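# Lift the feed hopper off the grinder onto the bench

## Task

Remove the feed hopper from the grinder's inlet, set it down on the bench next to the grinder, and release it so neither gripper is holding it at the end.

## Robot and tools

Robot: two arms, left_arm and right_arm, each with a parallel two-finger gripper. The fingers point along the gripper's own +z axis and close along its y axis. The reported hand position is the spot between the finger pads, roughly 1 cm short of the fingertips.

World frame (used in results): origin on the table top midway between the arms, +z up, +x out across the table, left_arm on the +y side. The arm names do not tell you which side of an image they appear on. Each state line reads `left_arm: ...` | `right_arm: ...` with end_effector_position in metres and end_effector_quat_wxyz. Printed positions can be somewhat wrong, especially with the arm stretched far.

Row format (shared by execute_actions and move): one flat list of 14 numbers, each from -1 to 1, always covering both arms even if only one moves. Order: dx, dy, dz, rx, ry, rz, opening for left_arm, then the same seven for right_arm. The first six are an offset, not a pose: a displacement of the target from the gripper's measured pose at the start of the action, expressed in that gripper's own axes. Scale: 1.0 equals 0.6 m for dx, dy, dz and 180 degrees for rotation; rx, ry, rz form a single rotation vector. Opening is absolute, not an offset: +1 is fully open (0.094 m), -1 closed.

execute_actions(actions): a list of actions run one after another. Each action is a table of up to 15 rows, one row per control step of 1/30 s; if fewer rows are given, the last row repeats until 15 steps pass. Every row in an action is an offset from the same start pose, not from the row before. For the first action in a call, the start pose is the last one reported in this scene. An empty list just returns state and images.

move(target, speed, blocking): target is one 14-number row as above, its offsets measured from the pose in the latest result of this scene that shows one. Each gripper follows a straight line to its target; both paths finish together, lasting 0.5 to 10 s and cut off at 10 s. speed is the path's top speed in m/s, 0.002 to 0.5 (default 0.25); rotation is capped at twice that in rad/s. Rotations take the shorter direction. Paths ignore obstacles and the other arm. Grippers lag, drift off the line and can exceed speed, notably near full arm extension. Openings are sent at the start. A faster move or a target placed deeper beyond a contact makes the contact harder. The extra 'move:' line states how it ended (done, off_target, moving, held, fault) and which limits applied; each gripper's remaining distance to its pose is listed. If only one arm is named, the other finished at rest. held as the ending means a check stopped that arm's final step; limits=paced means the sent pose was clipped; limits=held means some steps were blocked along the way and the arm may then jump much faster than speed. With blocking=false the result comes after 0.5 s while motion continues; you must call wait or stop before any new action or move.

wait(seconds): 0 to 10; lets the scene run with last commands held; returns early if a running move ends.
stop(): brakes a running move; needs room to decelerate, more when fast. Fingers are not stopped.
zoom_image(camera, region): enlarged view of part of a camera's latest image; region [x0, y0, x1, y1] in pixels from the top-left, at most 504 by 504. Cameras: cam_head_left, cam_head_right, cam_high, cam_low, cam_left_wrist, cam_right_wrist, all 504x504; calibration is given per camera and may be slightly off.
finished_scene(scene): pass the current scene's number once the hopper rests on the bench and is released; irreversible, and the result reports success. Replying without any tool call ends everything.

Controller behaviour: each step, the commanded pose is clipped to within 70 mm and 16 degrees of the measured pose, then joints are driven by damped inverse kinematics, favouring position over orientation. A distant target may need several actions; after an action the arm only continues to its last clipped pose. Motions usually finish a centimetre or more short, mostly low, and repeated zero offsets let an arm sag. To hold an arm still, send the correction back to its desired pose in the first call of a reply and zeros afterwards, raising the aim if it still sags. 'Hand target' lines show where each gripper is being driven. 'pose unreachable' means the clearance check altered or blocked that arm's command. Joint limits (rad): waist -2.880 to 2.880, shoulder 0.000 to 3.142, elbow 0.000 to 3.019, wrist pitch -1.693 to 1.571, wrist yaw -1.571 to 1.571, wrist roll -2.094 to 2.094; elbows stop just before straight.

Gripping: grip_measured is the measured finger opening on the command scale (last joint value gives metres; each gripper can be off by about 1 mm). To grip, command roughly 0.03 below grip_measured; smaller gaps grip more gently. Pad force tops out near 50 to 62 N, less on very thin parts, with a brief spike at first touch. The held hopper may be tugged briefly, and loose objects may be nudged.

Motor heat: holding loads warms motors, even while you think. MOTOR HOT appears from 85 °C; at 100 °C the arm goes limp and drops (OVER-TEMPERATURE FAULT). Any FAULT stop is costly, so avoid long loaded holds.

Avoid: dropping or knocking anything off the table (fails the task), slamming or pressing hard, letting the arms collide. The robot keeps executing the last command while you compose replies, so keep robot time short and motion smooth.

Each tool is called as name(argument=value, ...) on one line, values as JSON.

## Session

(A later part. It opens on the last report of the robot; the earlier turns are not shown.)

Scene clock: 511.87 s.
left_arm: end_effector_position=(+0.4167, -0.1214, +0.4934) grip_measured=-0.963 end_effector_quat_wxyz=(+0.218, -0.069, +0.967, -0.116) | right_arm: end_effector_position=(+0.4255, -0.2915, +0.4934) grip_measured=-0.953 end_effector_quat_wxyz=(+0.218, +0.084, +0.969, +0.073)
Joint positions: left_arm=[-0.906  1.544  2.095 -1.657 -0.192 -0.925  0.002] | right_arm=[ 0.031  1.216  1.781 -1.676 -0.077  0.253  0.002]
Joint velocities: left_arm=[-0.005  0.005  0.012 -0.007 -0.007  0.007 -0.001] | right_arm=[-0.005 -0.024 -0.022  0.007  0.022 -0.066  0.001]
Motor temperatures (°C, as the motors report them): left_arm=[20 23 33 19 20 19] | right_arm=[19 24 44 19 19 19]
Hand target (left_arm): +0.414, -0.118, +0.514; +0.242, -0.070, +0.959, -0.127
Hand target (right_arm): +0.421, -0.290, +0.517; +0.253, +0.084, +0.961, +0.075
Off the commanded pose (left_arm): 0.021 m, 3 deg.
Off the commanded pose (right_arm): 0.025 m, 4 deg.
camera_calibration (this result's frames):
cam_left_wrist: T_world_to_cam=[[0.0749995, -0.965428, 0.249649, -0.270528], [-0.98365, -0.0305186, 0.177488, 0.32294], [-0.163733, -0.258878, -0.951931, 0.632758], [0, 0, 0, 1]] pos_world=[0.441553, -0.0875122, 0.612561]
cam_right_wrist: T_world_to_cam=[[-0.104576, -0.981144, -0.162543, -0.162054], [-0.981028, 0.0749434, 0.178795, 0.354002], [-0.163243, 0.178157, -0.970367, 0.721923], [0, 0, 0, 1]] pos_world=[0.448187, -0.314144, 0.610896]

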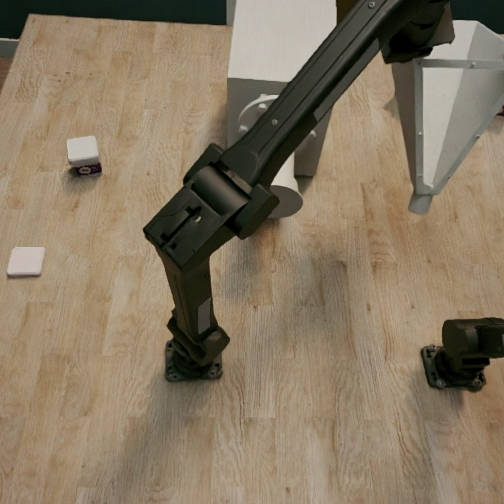

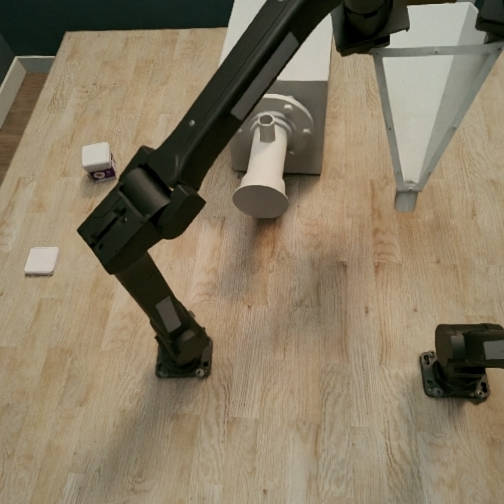

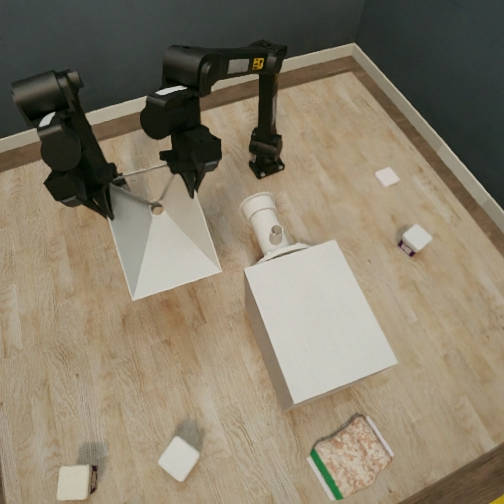

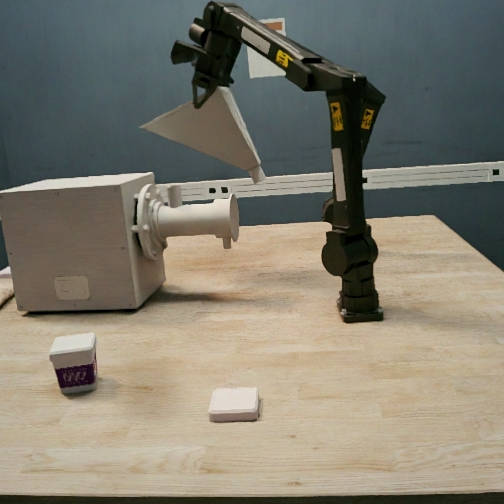

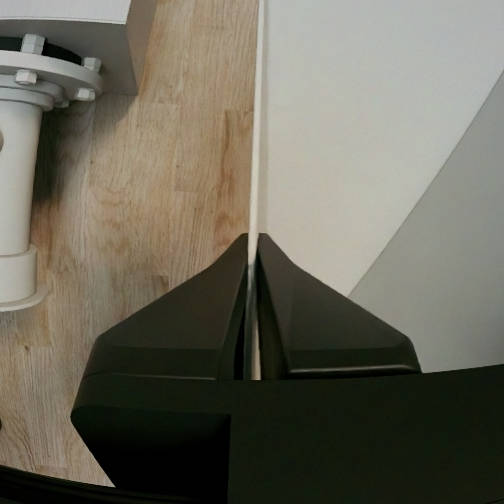

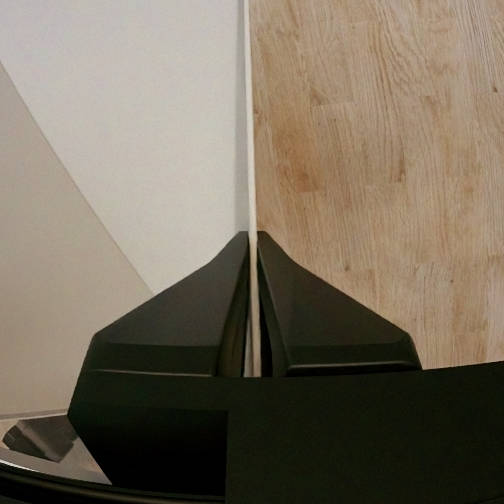

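execute_actions(actions=[[[0.0271,0.009,0.0191,0.0018,-0.0092,0.0019,-1,0.0271,-0.0075,0.0195,-0.0212,-0.005,-0.0054,-1]],[[0.0271,0.009,0.0191,0.0018,-0.0092,0.0019,-1,0.0271,-0.0075,0.0195,-0.0212,-0.005,-0.0054,-1]]])

Scene clock: 554.93 s.
left_arm: end_effector_position=(+0.3984, -0.1177, +0.4073) grip_measured=-0.968 end_effector_quat_wxyz=(+0.188, -0.084, +0.975, -0.085) | right_arm: end_effector_position=(+0.4112, -0.2867, +0.3961) grip_measured=-0.965 end_effector_quat_wxyz=(+0.157, +0.079, +0.976, +0.131)
Joint positions: left_arm=[-0.931  1.462  1.779 -1.521 -0.201 -0.989  0.001] | right_arm=[-0.024  1.141  1.461 -1.545 -0.231  0.209  0.002]
Joint velocities: left_arm=[ 0.005  0.015 -0.002 -0.017 -0.022  0.022  0.001] | right_arm=[-0.005 -0.005  0.012  0.017  0.007  0.081 -0.   ]
Motor temperatures (°C, as the motors report them): left_arm=[20 24 32 19 22 19] | right_arm=[19 24 45 19 19 19]
Hand target (left_arm): +0.398, -0.119, +0.433; +0.217, -0.076, +0.968, -0.103
Hand target (right_arm): +0.408, -0.288, +0.428; +0.200, +0.066, +0.969, +0.132
Off the commanded pose (left_arm): 0.026 m, 4 deg.
Off the commanded pose (right_arm): 0.032 m, 5 deg.
camera_calibration (this result's frames):
cam_left_wrist: T_world_to_cam=[[0.124793, -0.973188, 0.193215, -0.241835], [-0.967416, -0.0761094, 0.241483, 0.28239], [-0.220302, -0.217055, -0.950975, 0.575833], [0, 0, 0, 1]] pos_world=[0.430225, -0.0888712, 0.526137]
cam_right_wrist: T_world_to_cam=[[-0.0845698, -0.95937, -0.269177, -0.134426], [-0.956775, 0.002745, 0.290815, 0.281983], [-0.278261, 0.282136, -0.918134, 0.680717], [0, 0, 0, 1]] pos_world=[0.447843, -0.321794, 0.5068]

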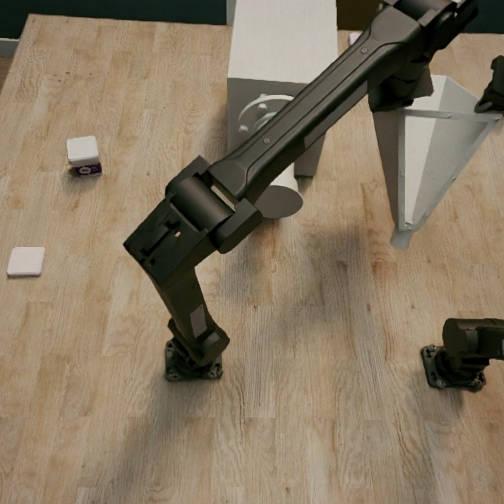

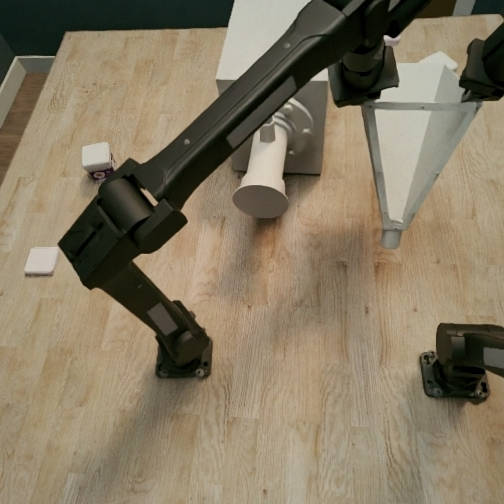

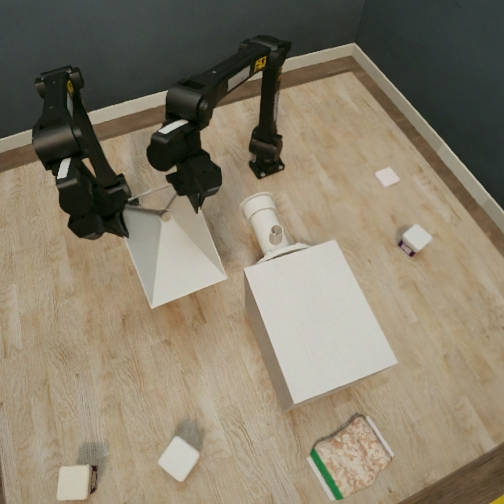

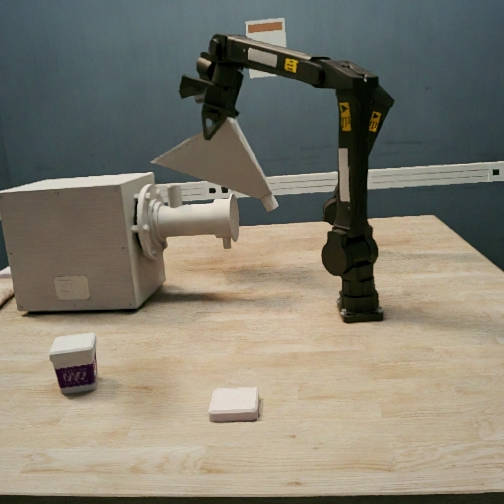

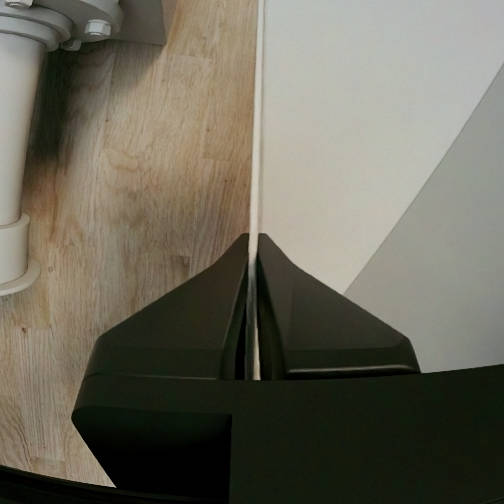

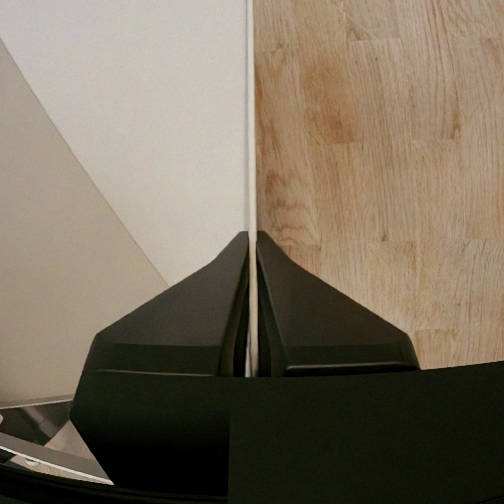

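zoom_image(camera="cam_low", region=[130, 90, 330, 330])

Region (130, 90, 330, 330) of cam_low's 504x504 image, scaled by 2.100, with more detail than that image has.

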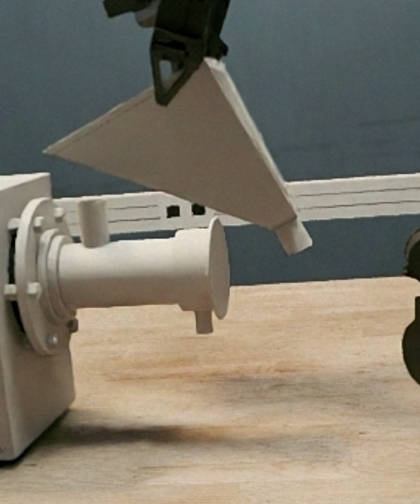

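execute_actions(actions=[[[0.0173,0.0071,0.0265,0.0077,-0.0084,-0.0011,-1,0.011,-0.0054,0.0131,0.0041,-0.0098,-0.0043,-1]],[[0.0173,0.0071,0.0265,0.0077,-0.0084,-0.0011,-1,0.011,-0.0054,0.0131,0.0041,-0.0098,-0.0043,-1]]])

Scene clock: 620.00 s.
left_arm: end_effector_position=(+0.3838, -0.1191, +0.3266) grip_measured=-0.968 end_effector_quat_wxyz=(+0.162, -0.095, +0.978, -0.089) | right_arm: end_effector_position=(+0.3981, -0.2870, +0.3198) grip_measured=-0.965 end_effector_quat_wxyz=(+0.117, +0.075, +0.983, +0.117)
Joint positions: left_arm=[-0.941  1.413  1.521 -1.343 -0.16  -1.03   0.001] | right_arm=[-0.015  1.116  1.256 -1.45  -0.21   0.197  0.002]
Joint velocities: left_arm=[-0.005 -0.005 -0.017  0.007 -0.022 -0.007 -0.   ] | right_arm=[-0.005  0.015 -0.017 -0.002  0.066  0.007  0.   ]
Motor temperatures (°C, as the motors report them): left_arm=[20 24 33 19 22 19] | right_arm=[19 23 46 19 19 19]
Hand target (left_arm): +0.387, -0.119, +0.347; +0.188, -0.091, +0.973, -0.097
Hand target (right_arm): +0.401, -0.287, +0.347; +0.151, +0.075, +0.979, +0.115
Off the commanded pose (left_arm): 0.021 m, 3 deg.
Off the commanded pose (right_arm): 0.028 m, 4 deg.
camera_calibration (this result's frames):
cam_left_wrist: T_world_to_cam=[[0.149352, -0.968032, 0.201516, -0.237351], [-0.951583, -0.0853391, 0.295309, 0.262968], [-0.268671, -0.235864, -0.933908, 0.506347], [0, 0, 0, 1]] pos_world=[0.421725, -0.087893, 0.443055]
cam_right_wrist: T_world_to_cam=[[-0.0913028, -0.966914, -0.238203, -0.165804], [-0.929723, -0.00292858, 0.368248, 0.254472], [-0.356762, 0.255085, -0.898695, 0.62434], [0, 0, 0, 1]] pos_world=[0.444191, -0.318833, 0.427887]

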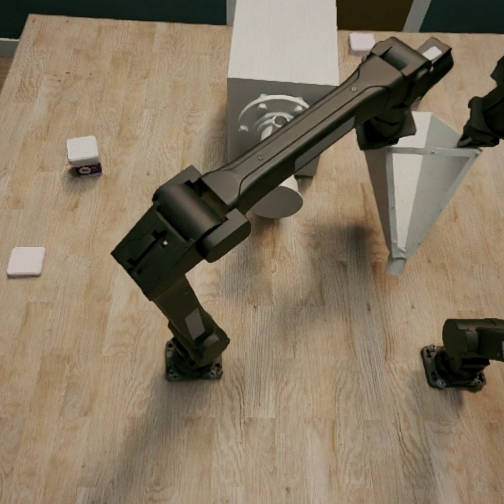

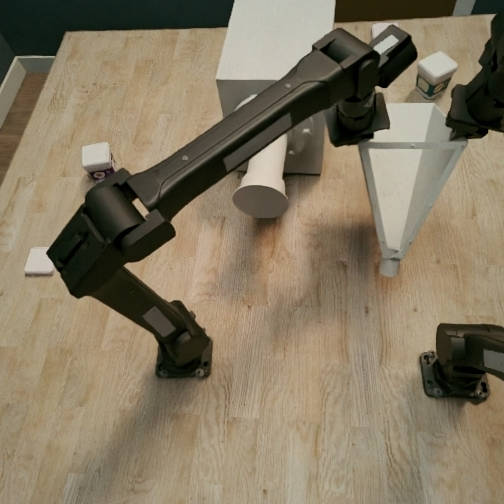

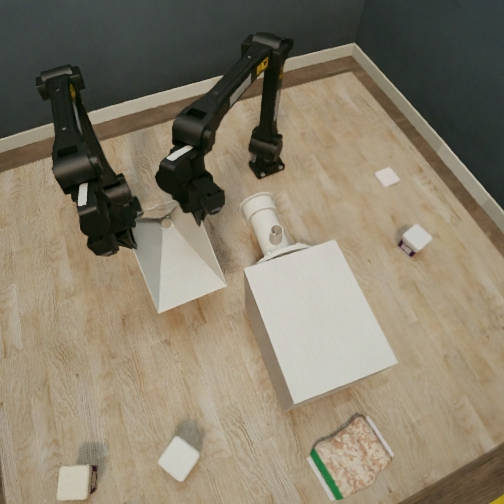

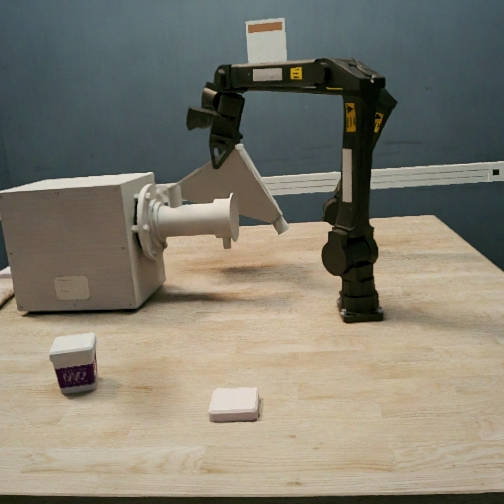

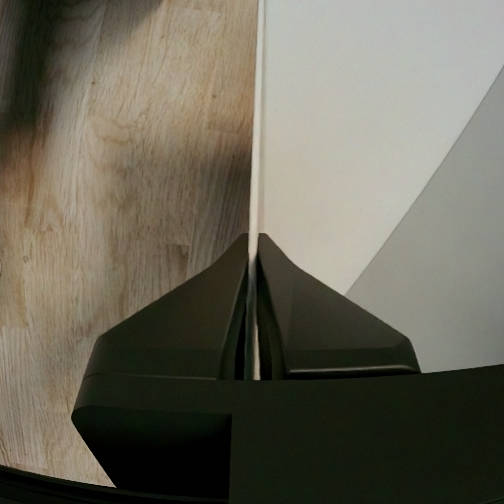

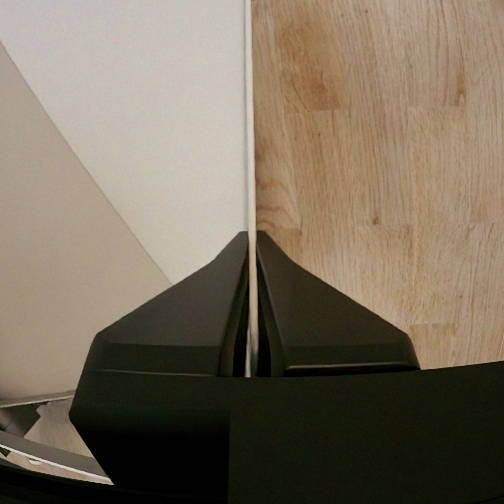

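execute_actions(actions=[[[0.0018,0.0044,0.0271,0.004,-0.0041,-0.0004,-1,-0.0032,-0.0029,0.0158,0.0003,-0.0157,-0.0042,-1]],[[-0.0032,0.001,0.0116,0.004,-0.0041,-0.0004,-1,-0.0068,0.0012,0.0001,0.0003,-0.0157,-0.0042,-1]]])

zoom_image(camera="cam_low", region=[130, 120, 330, 320])

Scene clock: 649.17 s.
left_arm: end_effector_position=(+0.3780, -0.1202, +0.2718) grip_measured=-0.968 end_effector_quat_wxyz=(+0.136, -0.096, +0.982, -0.087) | right_arm: end_effector_position=(+0.3908, -0.2871, +0.2636) grip_measured=-0.965 end_effector_quat_wxyz=(+0.099, +0.077, +0.985, +0.115)
Joint positions: left_arm=[-0.938  1.42   1.394 -1.244 -0.122 -1.038  0.001] | right_arm=[-0.015  1.111  1.11  -1.348 -0.21   0.196  0.002]
Joint velocities: left_arm=[-0.005  0.005 -0.002 -0.002  0.007 -0.022  0.001] | right_arm=[-0.015 -0.024  0.002 -0.012 -0.007  0.022 -0.001]
Motor temperatures (°C, as the motors report them): left_arm=[20 24 33 19 23 19] | right_arm=[19 23 47 19 19 19]
Hand target (left_arm): +0.385, -0.120, +0.286; +0.154, -0.097, +0.979, -0.093
Hand target (right_arm): +0.398, -0.287, +0.286; +0.131, +0.072, +0.982, +0.112
Off the commanded pose (left_arm): 0.016 m, 2 deg.
Off the commanded pose (right_arm): 0.024 m, 4 deg.
camera_calibration (this result's frames):
cam_left_wrist: T_world_to_cam=[[0.157761, -0.968413, 0.193102, -0.227359], [-0.935202, -0.0837438, 0.344069, 0.254304], [-0.317029, -0.23487, -0.918873, 0.467651], [0, 0, 0, 1]] pos_world=[0.421953, -0.0890441, 0.386118]
cam_right_wrist: T_world_to_cam=[[-0.0994869, -0.967092, -0.234171, -0.177818], [-0.915064, -0.00351838, 0.403293, 0.253305], [-0.390845, 0.254404, -0.884601, 0.580673], [0, 0, 0, 1]] pos_world=[0.441053, -0.318801, 0.369868]

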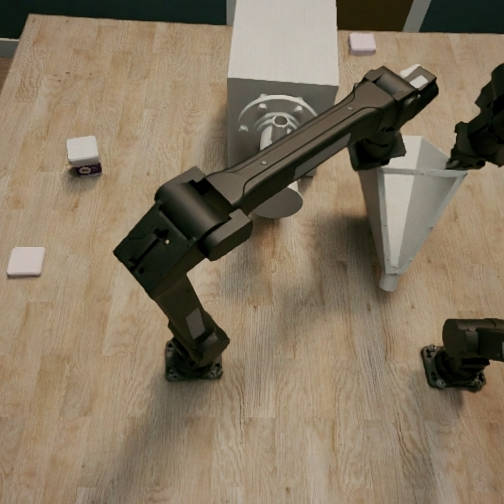

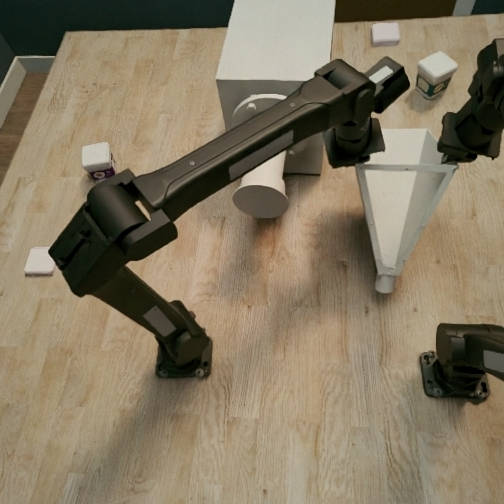

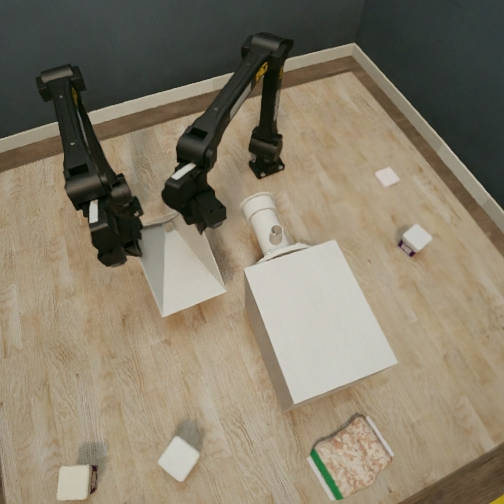

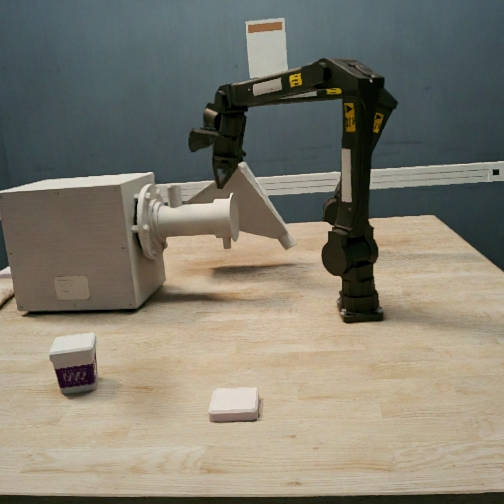

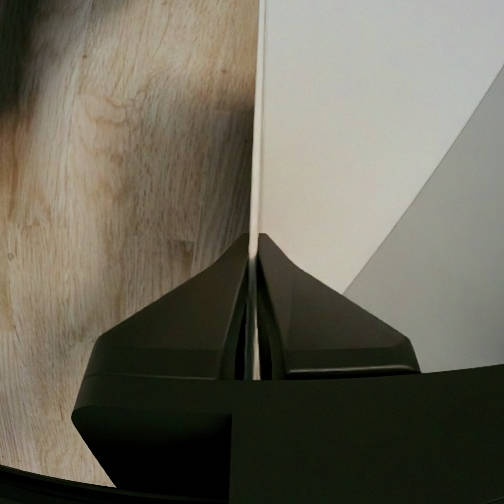

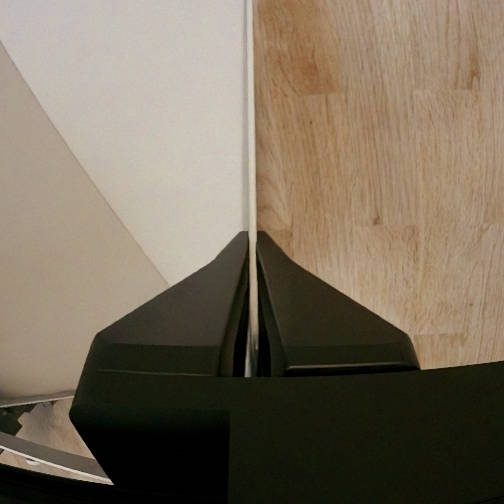

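Region (130, 120, 330, 320) of cam_low's 504x504 image, scaled by 2.520, with more detail than that image has.

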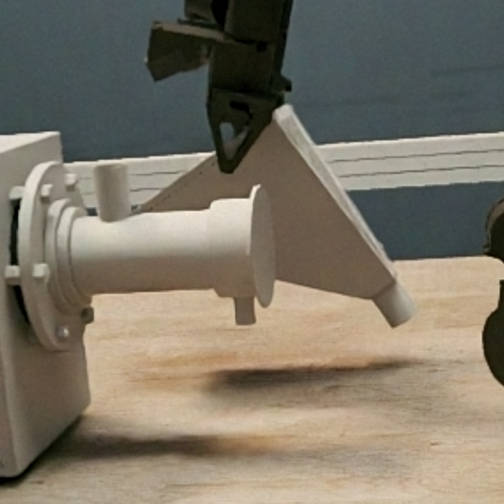

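execute_actions(actions=[[[-0.0061,0.001,0.0155,0,0,0,-1,-0.0094,0.0009,0.0037,-0.0017,-0.0092,-0.002,-1]],[[-0.0061,0.001,0.0155,0,0,0,-1,-0.0094,0.0009,0.0037,-0.0017,-0.0092,-0.002,-1]]])

zoom_image(camera="cam_low", region=[130, 120, 330, 320])

Scene clock: 672.47 s.
left_arm: end_effector_position=(+0.3721, -0.1195, +0.2312) grip_measured=-0.968 end_effector_quat_wxyz=(+0.105, -0.096, +0.987, -0.075) | right_arm: end_effector_position=(+0.3843, -0.2854, +0.2204) grip_measured=-0.964 end_effector_quat_wxyz=(+0.067, +0.081, +0.987, +0.118)
Joint positions: left_arm=[-0.933  1.449  1.33  -1.206 -0.083 -1.04   0.001] | right_arm=[-0.015  1.141  1.025 -1.296 -0.221  0.197  0.002]
Joint velocities: left_arm=[-0.005  0.015 -0.002  0.002 -0.022 -0.022 -0.   ] | right_arm=[-0.005 -0.005  0.002 -0.017  0.007 -0.022  0.   ]
Motor temperatures (°C, as the motors report them): left_arm=[20 24 33 19 23 19] | right_arm=[19 23 46 19 19 19]
Hand target (left_arm): +0.381, -0.120, +0.243; +0.120, -0.096, +0.985, -0.080
Hand target (right_arm): +0.393, -0.286, +0.240; +0.097, +0.077, +0.985, +0.117
Off the commanded pose (left_arm): 0.014 m, 2 deg.
Off the commanded pose (right_arm): 0.022 m, 3 deg.
camera_calibration (this result's frames):
cam_left_wrist: T_world_to_cam=[[0.165865, -0.972158, 0.16552, -0.214993], [-0.911154, -0.0868755, 0.402805, 0.239824], [-0.377211, -0.217625, -0.900195, 0.448784], [0, 0, 0, 1]] pos_world=[0.423463, -0.0905055, 0.342976]
cam_right_wrist: T_world_to_cam=[[-0.114144, -0.964647, -0.237546, -0.179883], [-0.887653, -0.00835007, 0.460437, 0.24023], [-0.446143, 0.263414, -0.855318, 0.556836], [0, 0, 0, 1]] pos_world=[0.441137, -0.318197, 0.322931]

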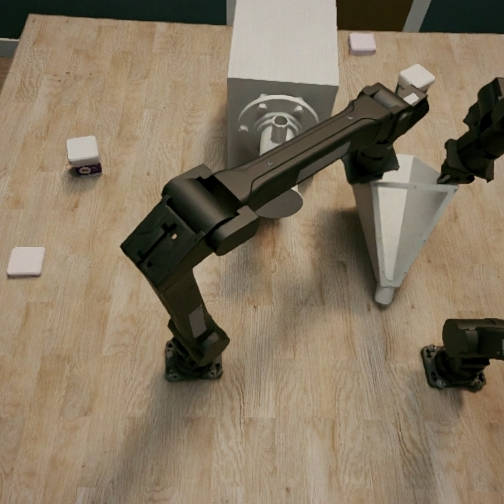

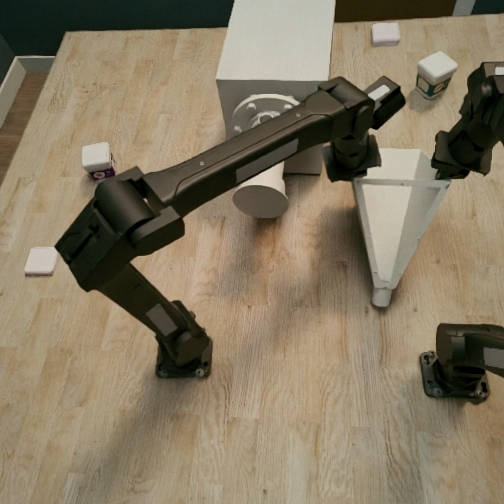

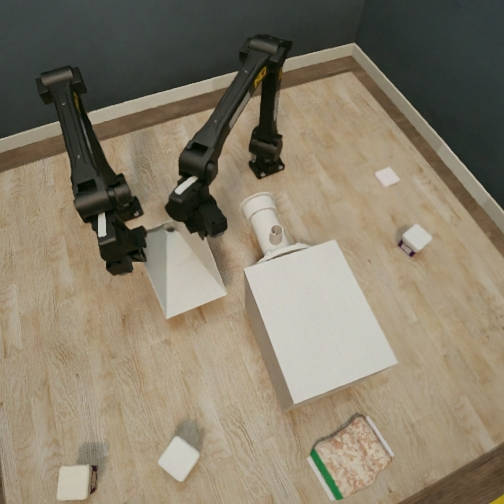

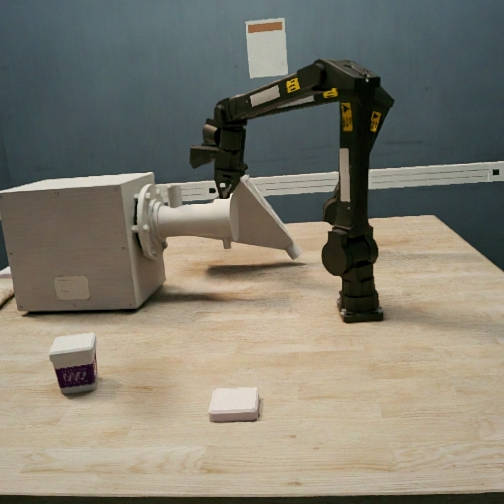

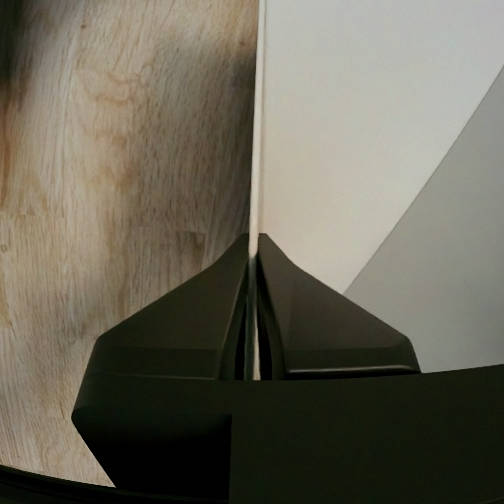

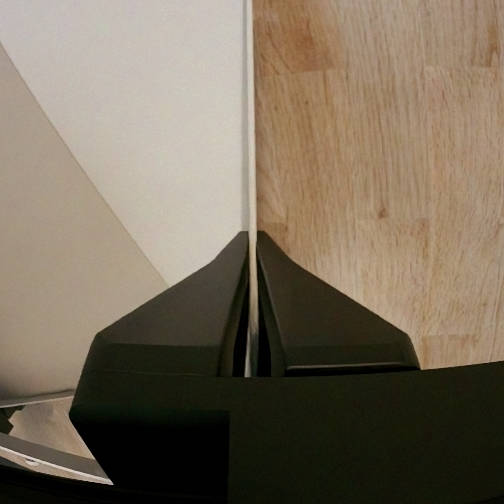

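Region (130, 120, 330, 320) of cam_low's 504x504 image, scaled by 2.520, with more detail than that image has.

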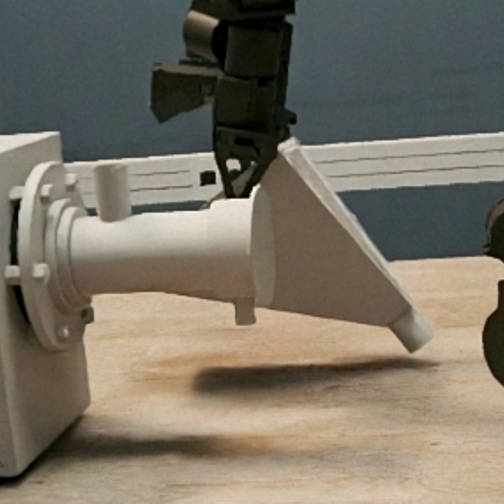

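execute_actions(actions=[[[-0.0422,-0.0059,0.0232,0.0059,0.0171,-0.0042,-1,-0.0467,0.0092,-0.0026,0.0104,0.0047,0,-1]],[[-0.0422,-0.0059,0.0232,0.0059,0.0171,-0.0042,-1,-0.0467,0.0092,-0.0026,0.0104,0.0047,0,-1]]])

zoom_image(camera="cam_low", region=[130, 120, 330, 320])

Scene clock: 697.10 s.
left_arm: end_effector_position=(+0.3908, -0.1195, +0.1650) grip_measured=-0.968 end_effector_quat_wxyz=(-0.010, -0.111, +0.990, -0.082) | right_arm: end_effector_position=(+0.4023, -0.2847, +0.1592) grip_measured=-0.963 end_effector_quat_wxyz=(-0.036, +0.097, +0.990, +0.094)
Joint positions: left_arm=[-0.834  1.594  1.33  -1.194  0.12  -0.986  0.001] | right_arm=[-0.002  1.36   1.058 -1.317 -0.195  0.219  0.002]
Joint velocities: left_arm=[-0.005 -0.015  0.007 -0.017 -0.037  0.037  0.   ] | right_arm=[-0.005  0.024 -0.002 -0.017  0.022 -0.037  0.001]
Motor temperatures (°C, as the motors report them): left_arm=[20 24 33 19 22 19] | right_arm=[19 23 46 19 19 19]
Hand target (left_arm): +0.410, -0.120, +0.186; +0.024, -0.104, +0.991, -0.086
Hand target (right_arm): +0.421, -0.286, +0.191; +0.004, +0.088, +0.992, +0.089
Off the commanded pose (left_arm): 0.028 m, 4 deg.
Off the commanded pose (right_arm): 0.038 m, 5 deg.
camera_calibration (this result's frames):
cam_left_wrist: T_world_to_cam=[[0.21183, -0.964366, 0.158515, -0.223056], [-0.795564, -0.0759487, 0.601091, 0.206975], [-0.567632, -0.253437, -0.783303, 0.447043], [0, 0, 0, 1]] pos_world=[0.465668, -0.086091, 0.261117]
cam_right_wrist: T_world_to_cam=[[-0.167087, -0.969618, -0.178671, -0.181189], [-0.771313, 0.0156711, 0.636263, 0.216417], [-0.614132, 0.244122, -0.750497, 0.557761], [0, 0, 0, 1]] pos_world=[0.47919, -0.315237, 0.248527]

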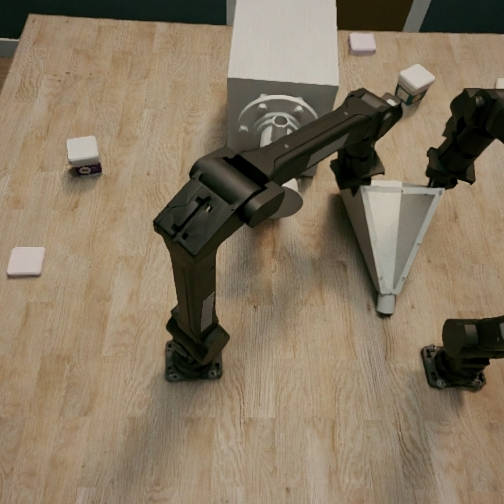

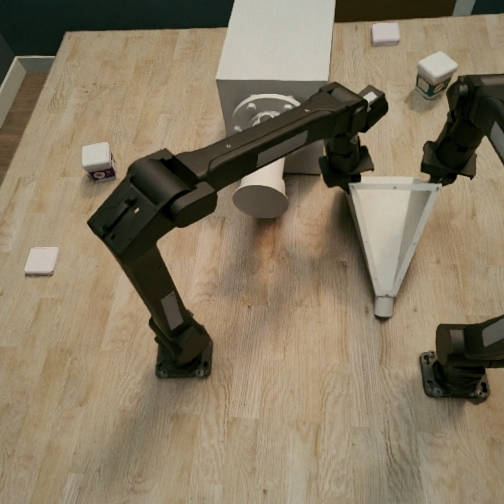

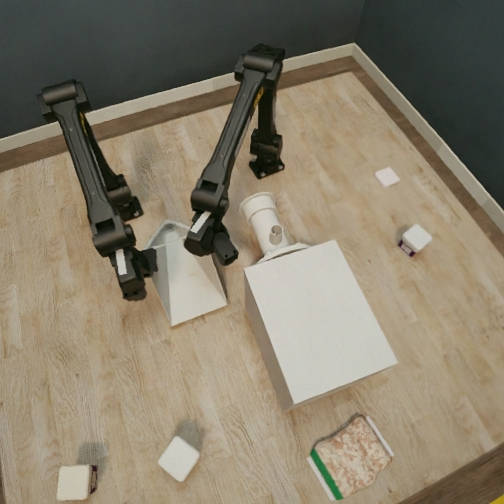

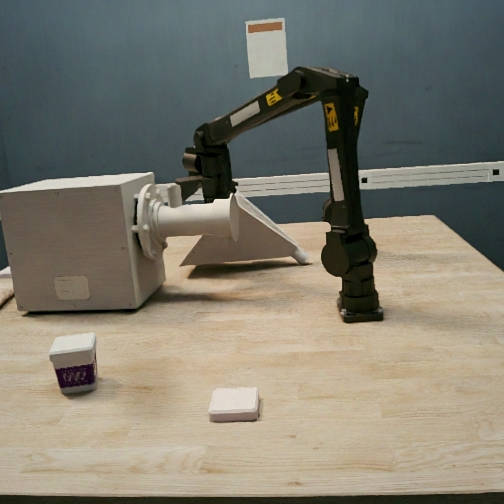

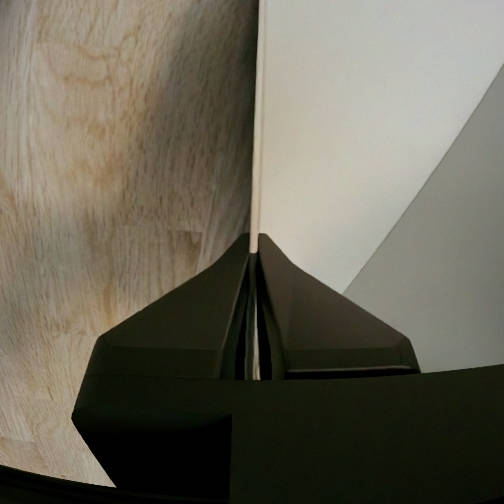

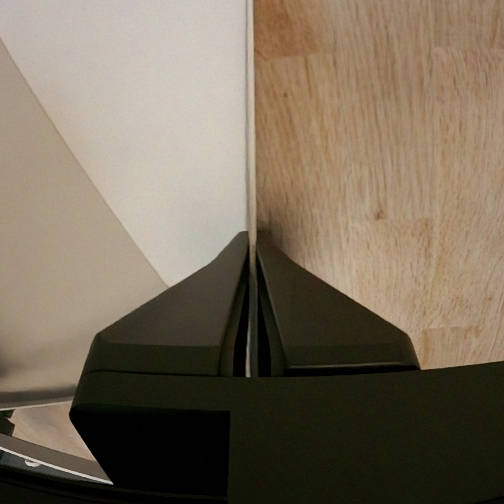

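Region (130, 120, 330, 320) of cam_low's 504x504 image, scaled by 2.520, with more detail than that image has.

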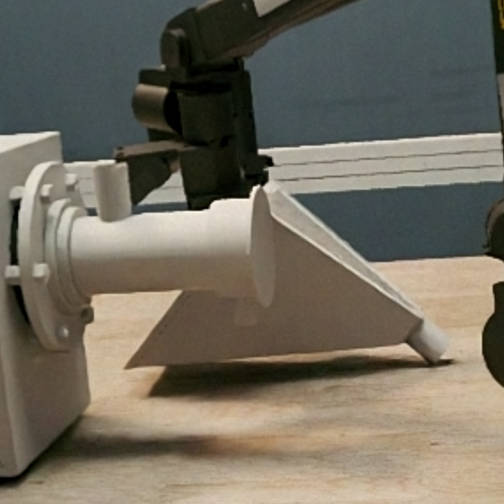

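execute_actions(actions=[])

zoom_image(camera="cam_low", region=[130, 200, 330, 320])

zoom_image(camera="cam_high", region=[90, 190, 290, 350])

Scene clock: 710.23 s.
left_arm: end_effector_position=(+0.3908, -0.1195, +0.1650) grip_measured=-0.968 end_effector_quat_wxyz=(-0.010, -0.110, +0.990, -0.082) | right_arm: end_effector_position=(+0.4023, -0.2847, +0.1592) grip_measured=-0.963 end_effector_quat_wxyz=(-0.036, +0.097, +0.990, +0.094)
Joint positions: left_arm=[-0.834  1.594  1.33  -1.194  0.12  -0.985  0.001] | right_arm=[-0.002  1.36   1.058 -1.317 -0.195  0.219  0.002]
Joint velocities: left_arm=[-0.005 -0.015  0.007  0.017  0.081  0.022  0.   ] | right_arm=[-0.015 -0.015 -0.002 -0.012  0.037  0.007  0.   ]
Motor temperatures (°C, as the motors report them): left_arm=[20 24 33 19 24 19] | right_arm=[19 23 47 19 19 19]
Hand target (left_arm): +0.410, -0.120, +0.186; +0.024, -0.103, +0.991, -0.086
Hand target (right_arm): +0.421, -0.286, +0.191; +0.004, +0.088, +0.992, +0.089
Off the commanded pose (left_arm): 0.028 m, 4 deg.
Off the commanded pose (right_arm): 0.038 m, 5 deg.
camera_calibration (this result's frames):
cam_left_wrist: T_world_to_cam=[[0.211457, -0.964445, 0.158528, -0.222922], [-0.79563, -0.0756491, 0.601041, 0.207045], [-0.567678, -0.253224, -0.783338, 0.447093], [0, 0, 0, 1]] pos_world=[0.465674, -0.0861191, 0.261122]
cam_right_wrist: T_world_to_cam=[[-0.167087, -0.969618, -0.178671, -0.181189], [-0.771313, 0.0156711, 0.636263, 0.216417], [-0.614132, 0.244122, -0.750497, 0.557761], [0, 0, 0, 1]] pos_world=[0.47919, -0.315237, 0.248527]

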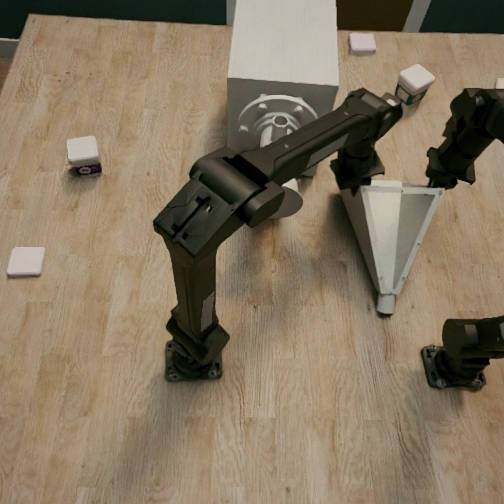

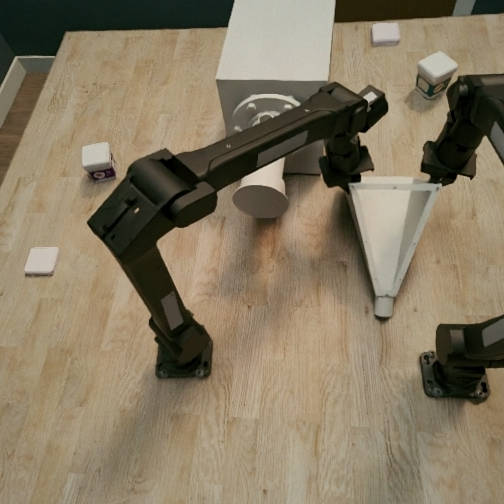

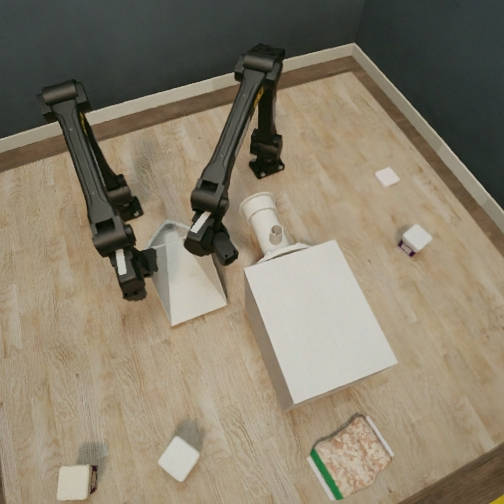

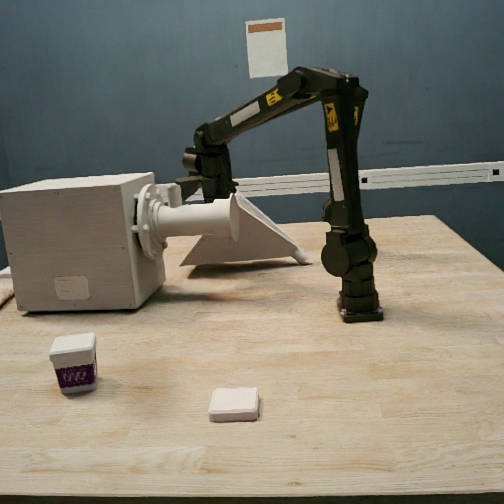

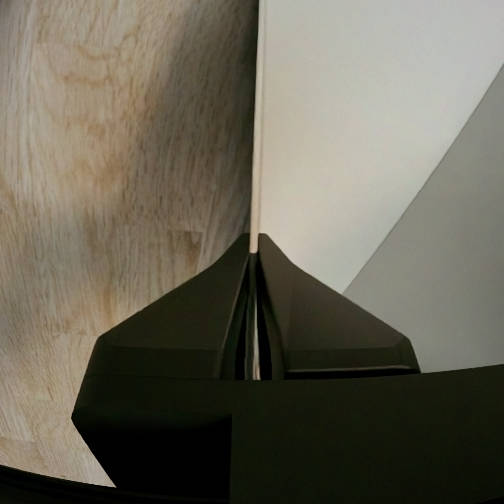

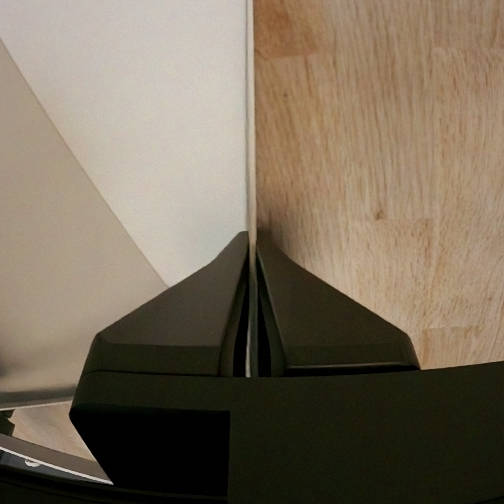

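Region (130, 200, 330, 320) of cam_low's 504x504 image, scaled by 2.520, with more detail than that image has; it fills the top 302 rows of this view, and the rest is white.

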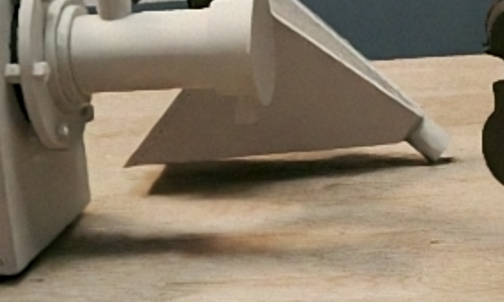

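Region (90, 190, 290, 350) of cam_high's 504x504 image, scaled by 2.520, with more detail than that image has; it fills the top 403 rows of this view, and the rest is white.

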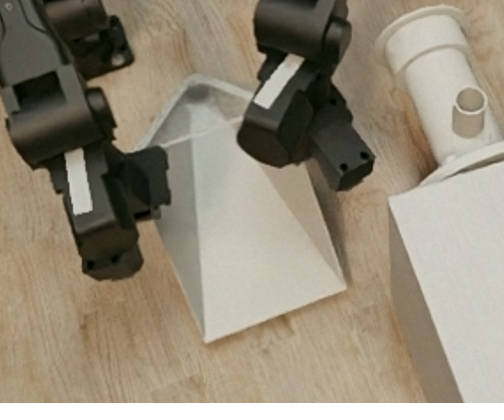

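execute_actions(actions=[[[-0.0288,-0.0082,-0.0099,-0.0014,0.0061,-0.001,-1,-0.0267,0.0113,-0.031,0,0,0,-1]]])

zoom_image(camera="cam_low", region=[130, 200, 330, 320])

Scene clock: 731.83 s.
left_arm: end_effector_position=(+0.3884, -0.1187, +0.1530) grip_measured=-0.968 end_effector_quat_wxyz=(-0.040, -0.110, +0.990, -0.076) | right_arm: end_effector_position=(+0.3990, -0.2833, +0.1462) grip_measured=-0.963 end_effector_quat_wxyz=(-0.071, +0.102, +0.988, +0.094)
Joint positions: left_arm=[-0.822  1.627  1.338 -1.22   0.16  -0.971  0.001] | right_arm=[-0.002  1.408  1.065 -1.345 -0.205  0.223  0.002]
Joint velocities: left_arm=[ 0.005  0.005  0.007 -0.002 -0.037 -0.022 -0.001] | right_arm=[0.005 0.005 0.002 0.007 0.037 0.037 0.   ]
Motor temperatures (°C, as the motors report them): left_arm=[20 24 34 19 25 19] | right_arm=[19 23 48 19 20 19]
Hand target (left_arm): +0.408, -0.119, +0.171; -0.019, -0.111, +0.990, -0.080
Hand target (right_arm): +0.418, -0.285, +0.177; -0.036, +0.097, +0.990, +0.094
Off the commanded pose (left_arm): 0.027 m, 2 deg.
Off the commanded pose (right_arm): 0.038 m, 4 deg.
camera_calibration (this result's frames):
cam_left_wrist: T_world_to_cam=[[0.215282, -0.96635, 0.140788, -0.218711], [-0.75745, -0.0742401, 0.648659, 0.190467], [-0.616379, -0.246285, -0.747944, 0.450945], [0, 0, 0, 1]] pos_world=[0.469307, -0.0861504, 0.244526]
cam_right_wrist: T_world_to_cam=[[-0.184099, -0.967492, -0.173395, -0.176105], [-0.725078, 0.0145753, 0.688512, 0.195803], [-0.663603, 0.252479, -0.704191, 0.560995], [0, 0, 0, 1]] pos_world=[0.481829, -0.314873, 0.2297]

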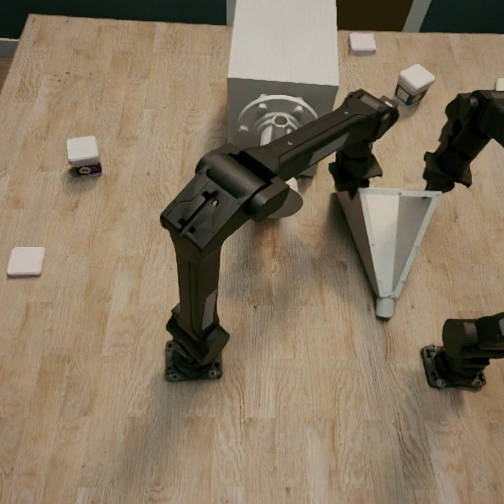

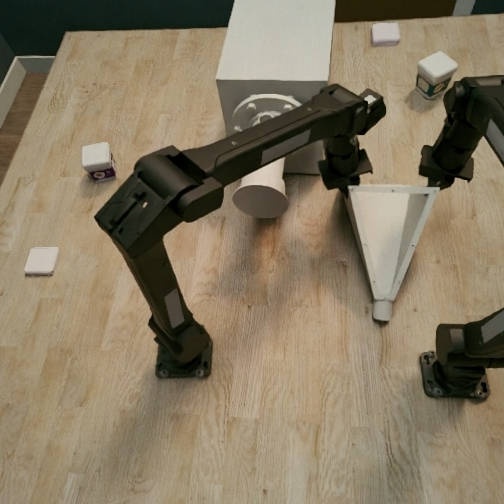

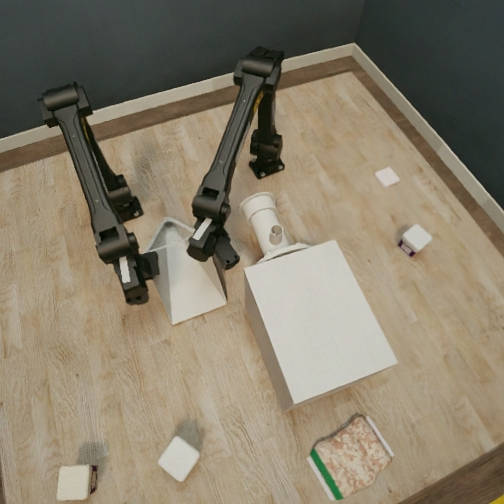

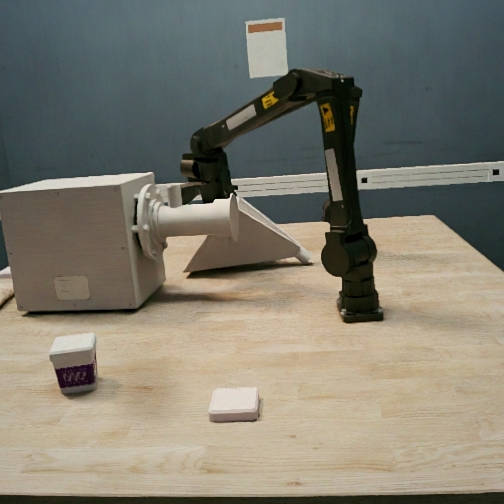

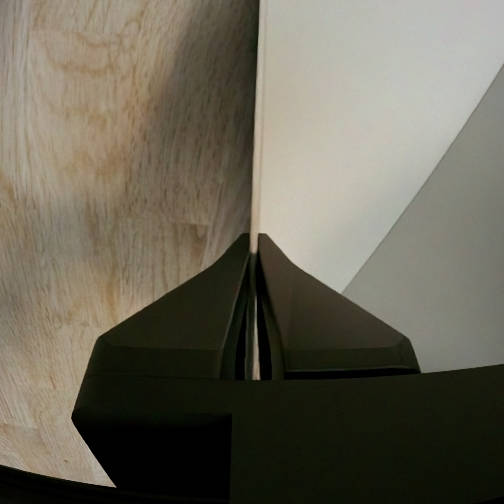

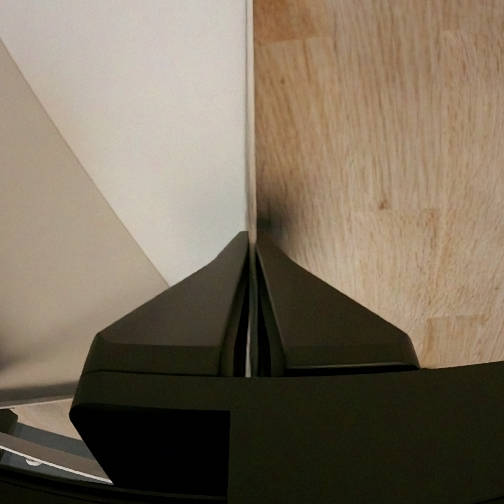

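Region (130, 200, 330, 320) of cam_low's 504x504 image, scaled by 2.520, with more detail than that image has; it fills the top 302 rows of this view, and the rest is white.

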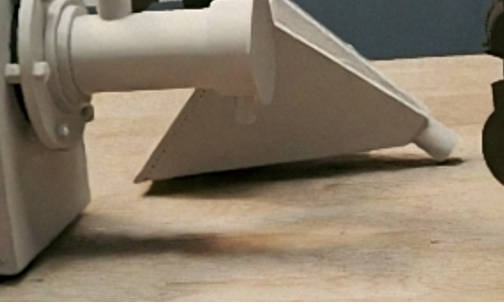

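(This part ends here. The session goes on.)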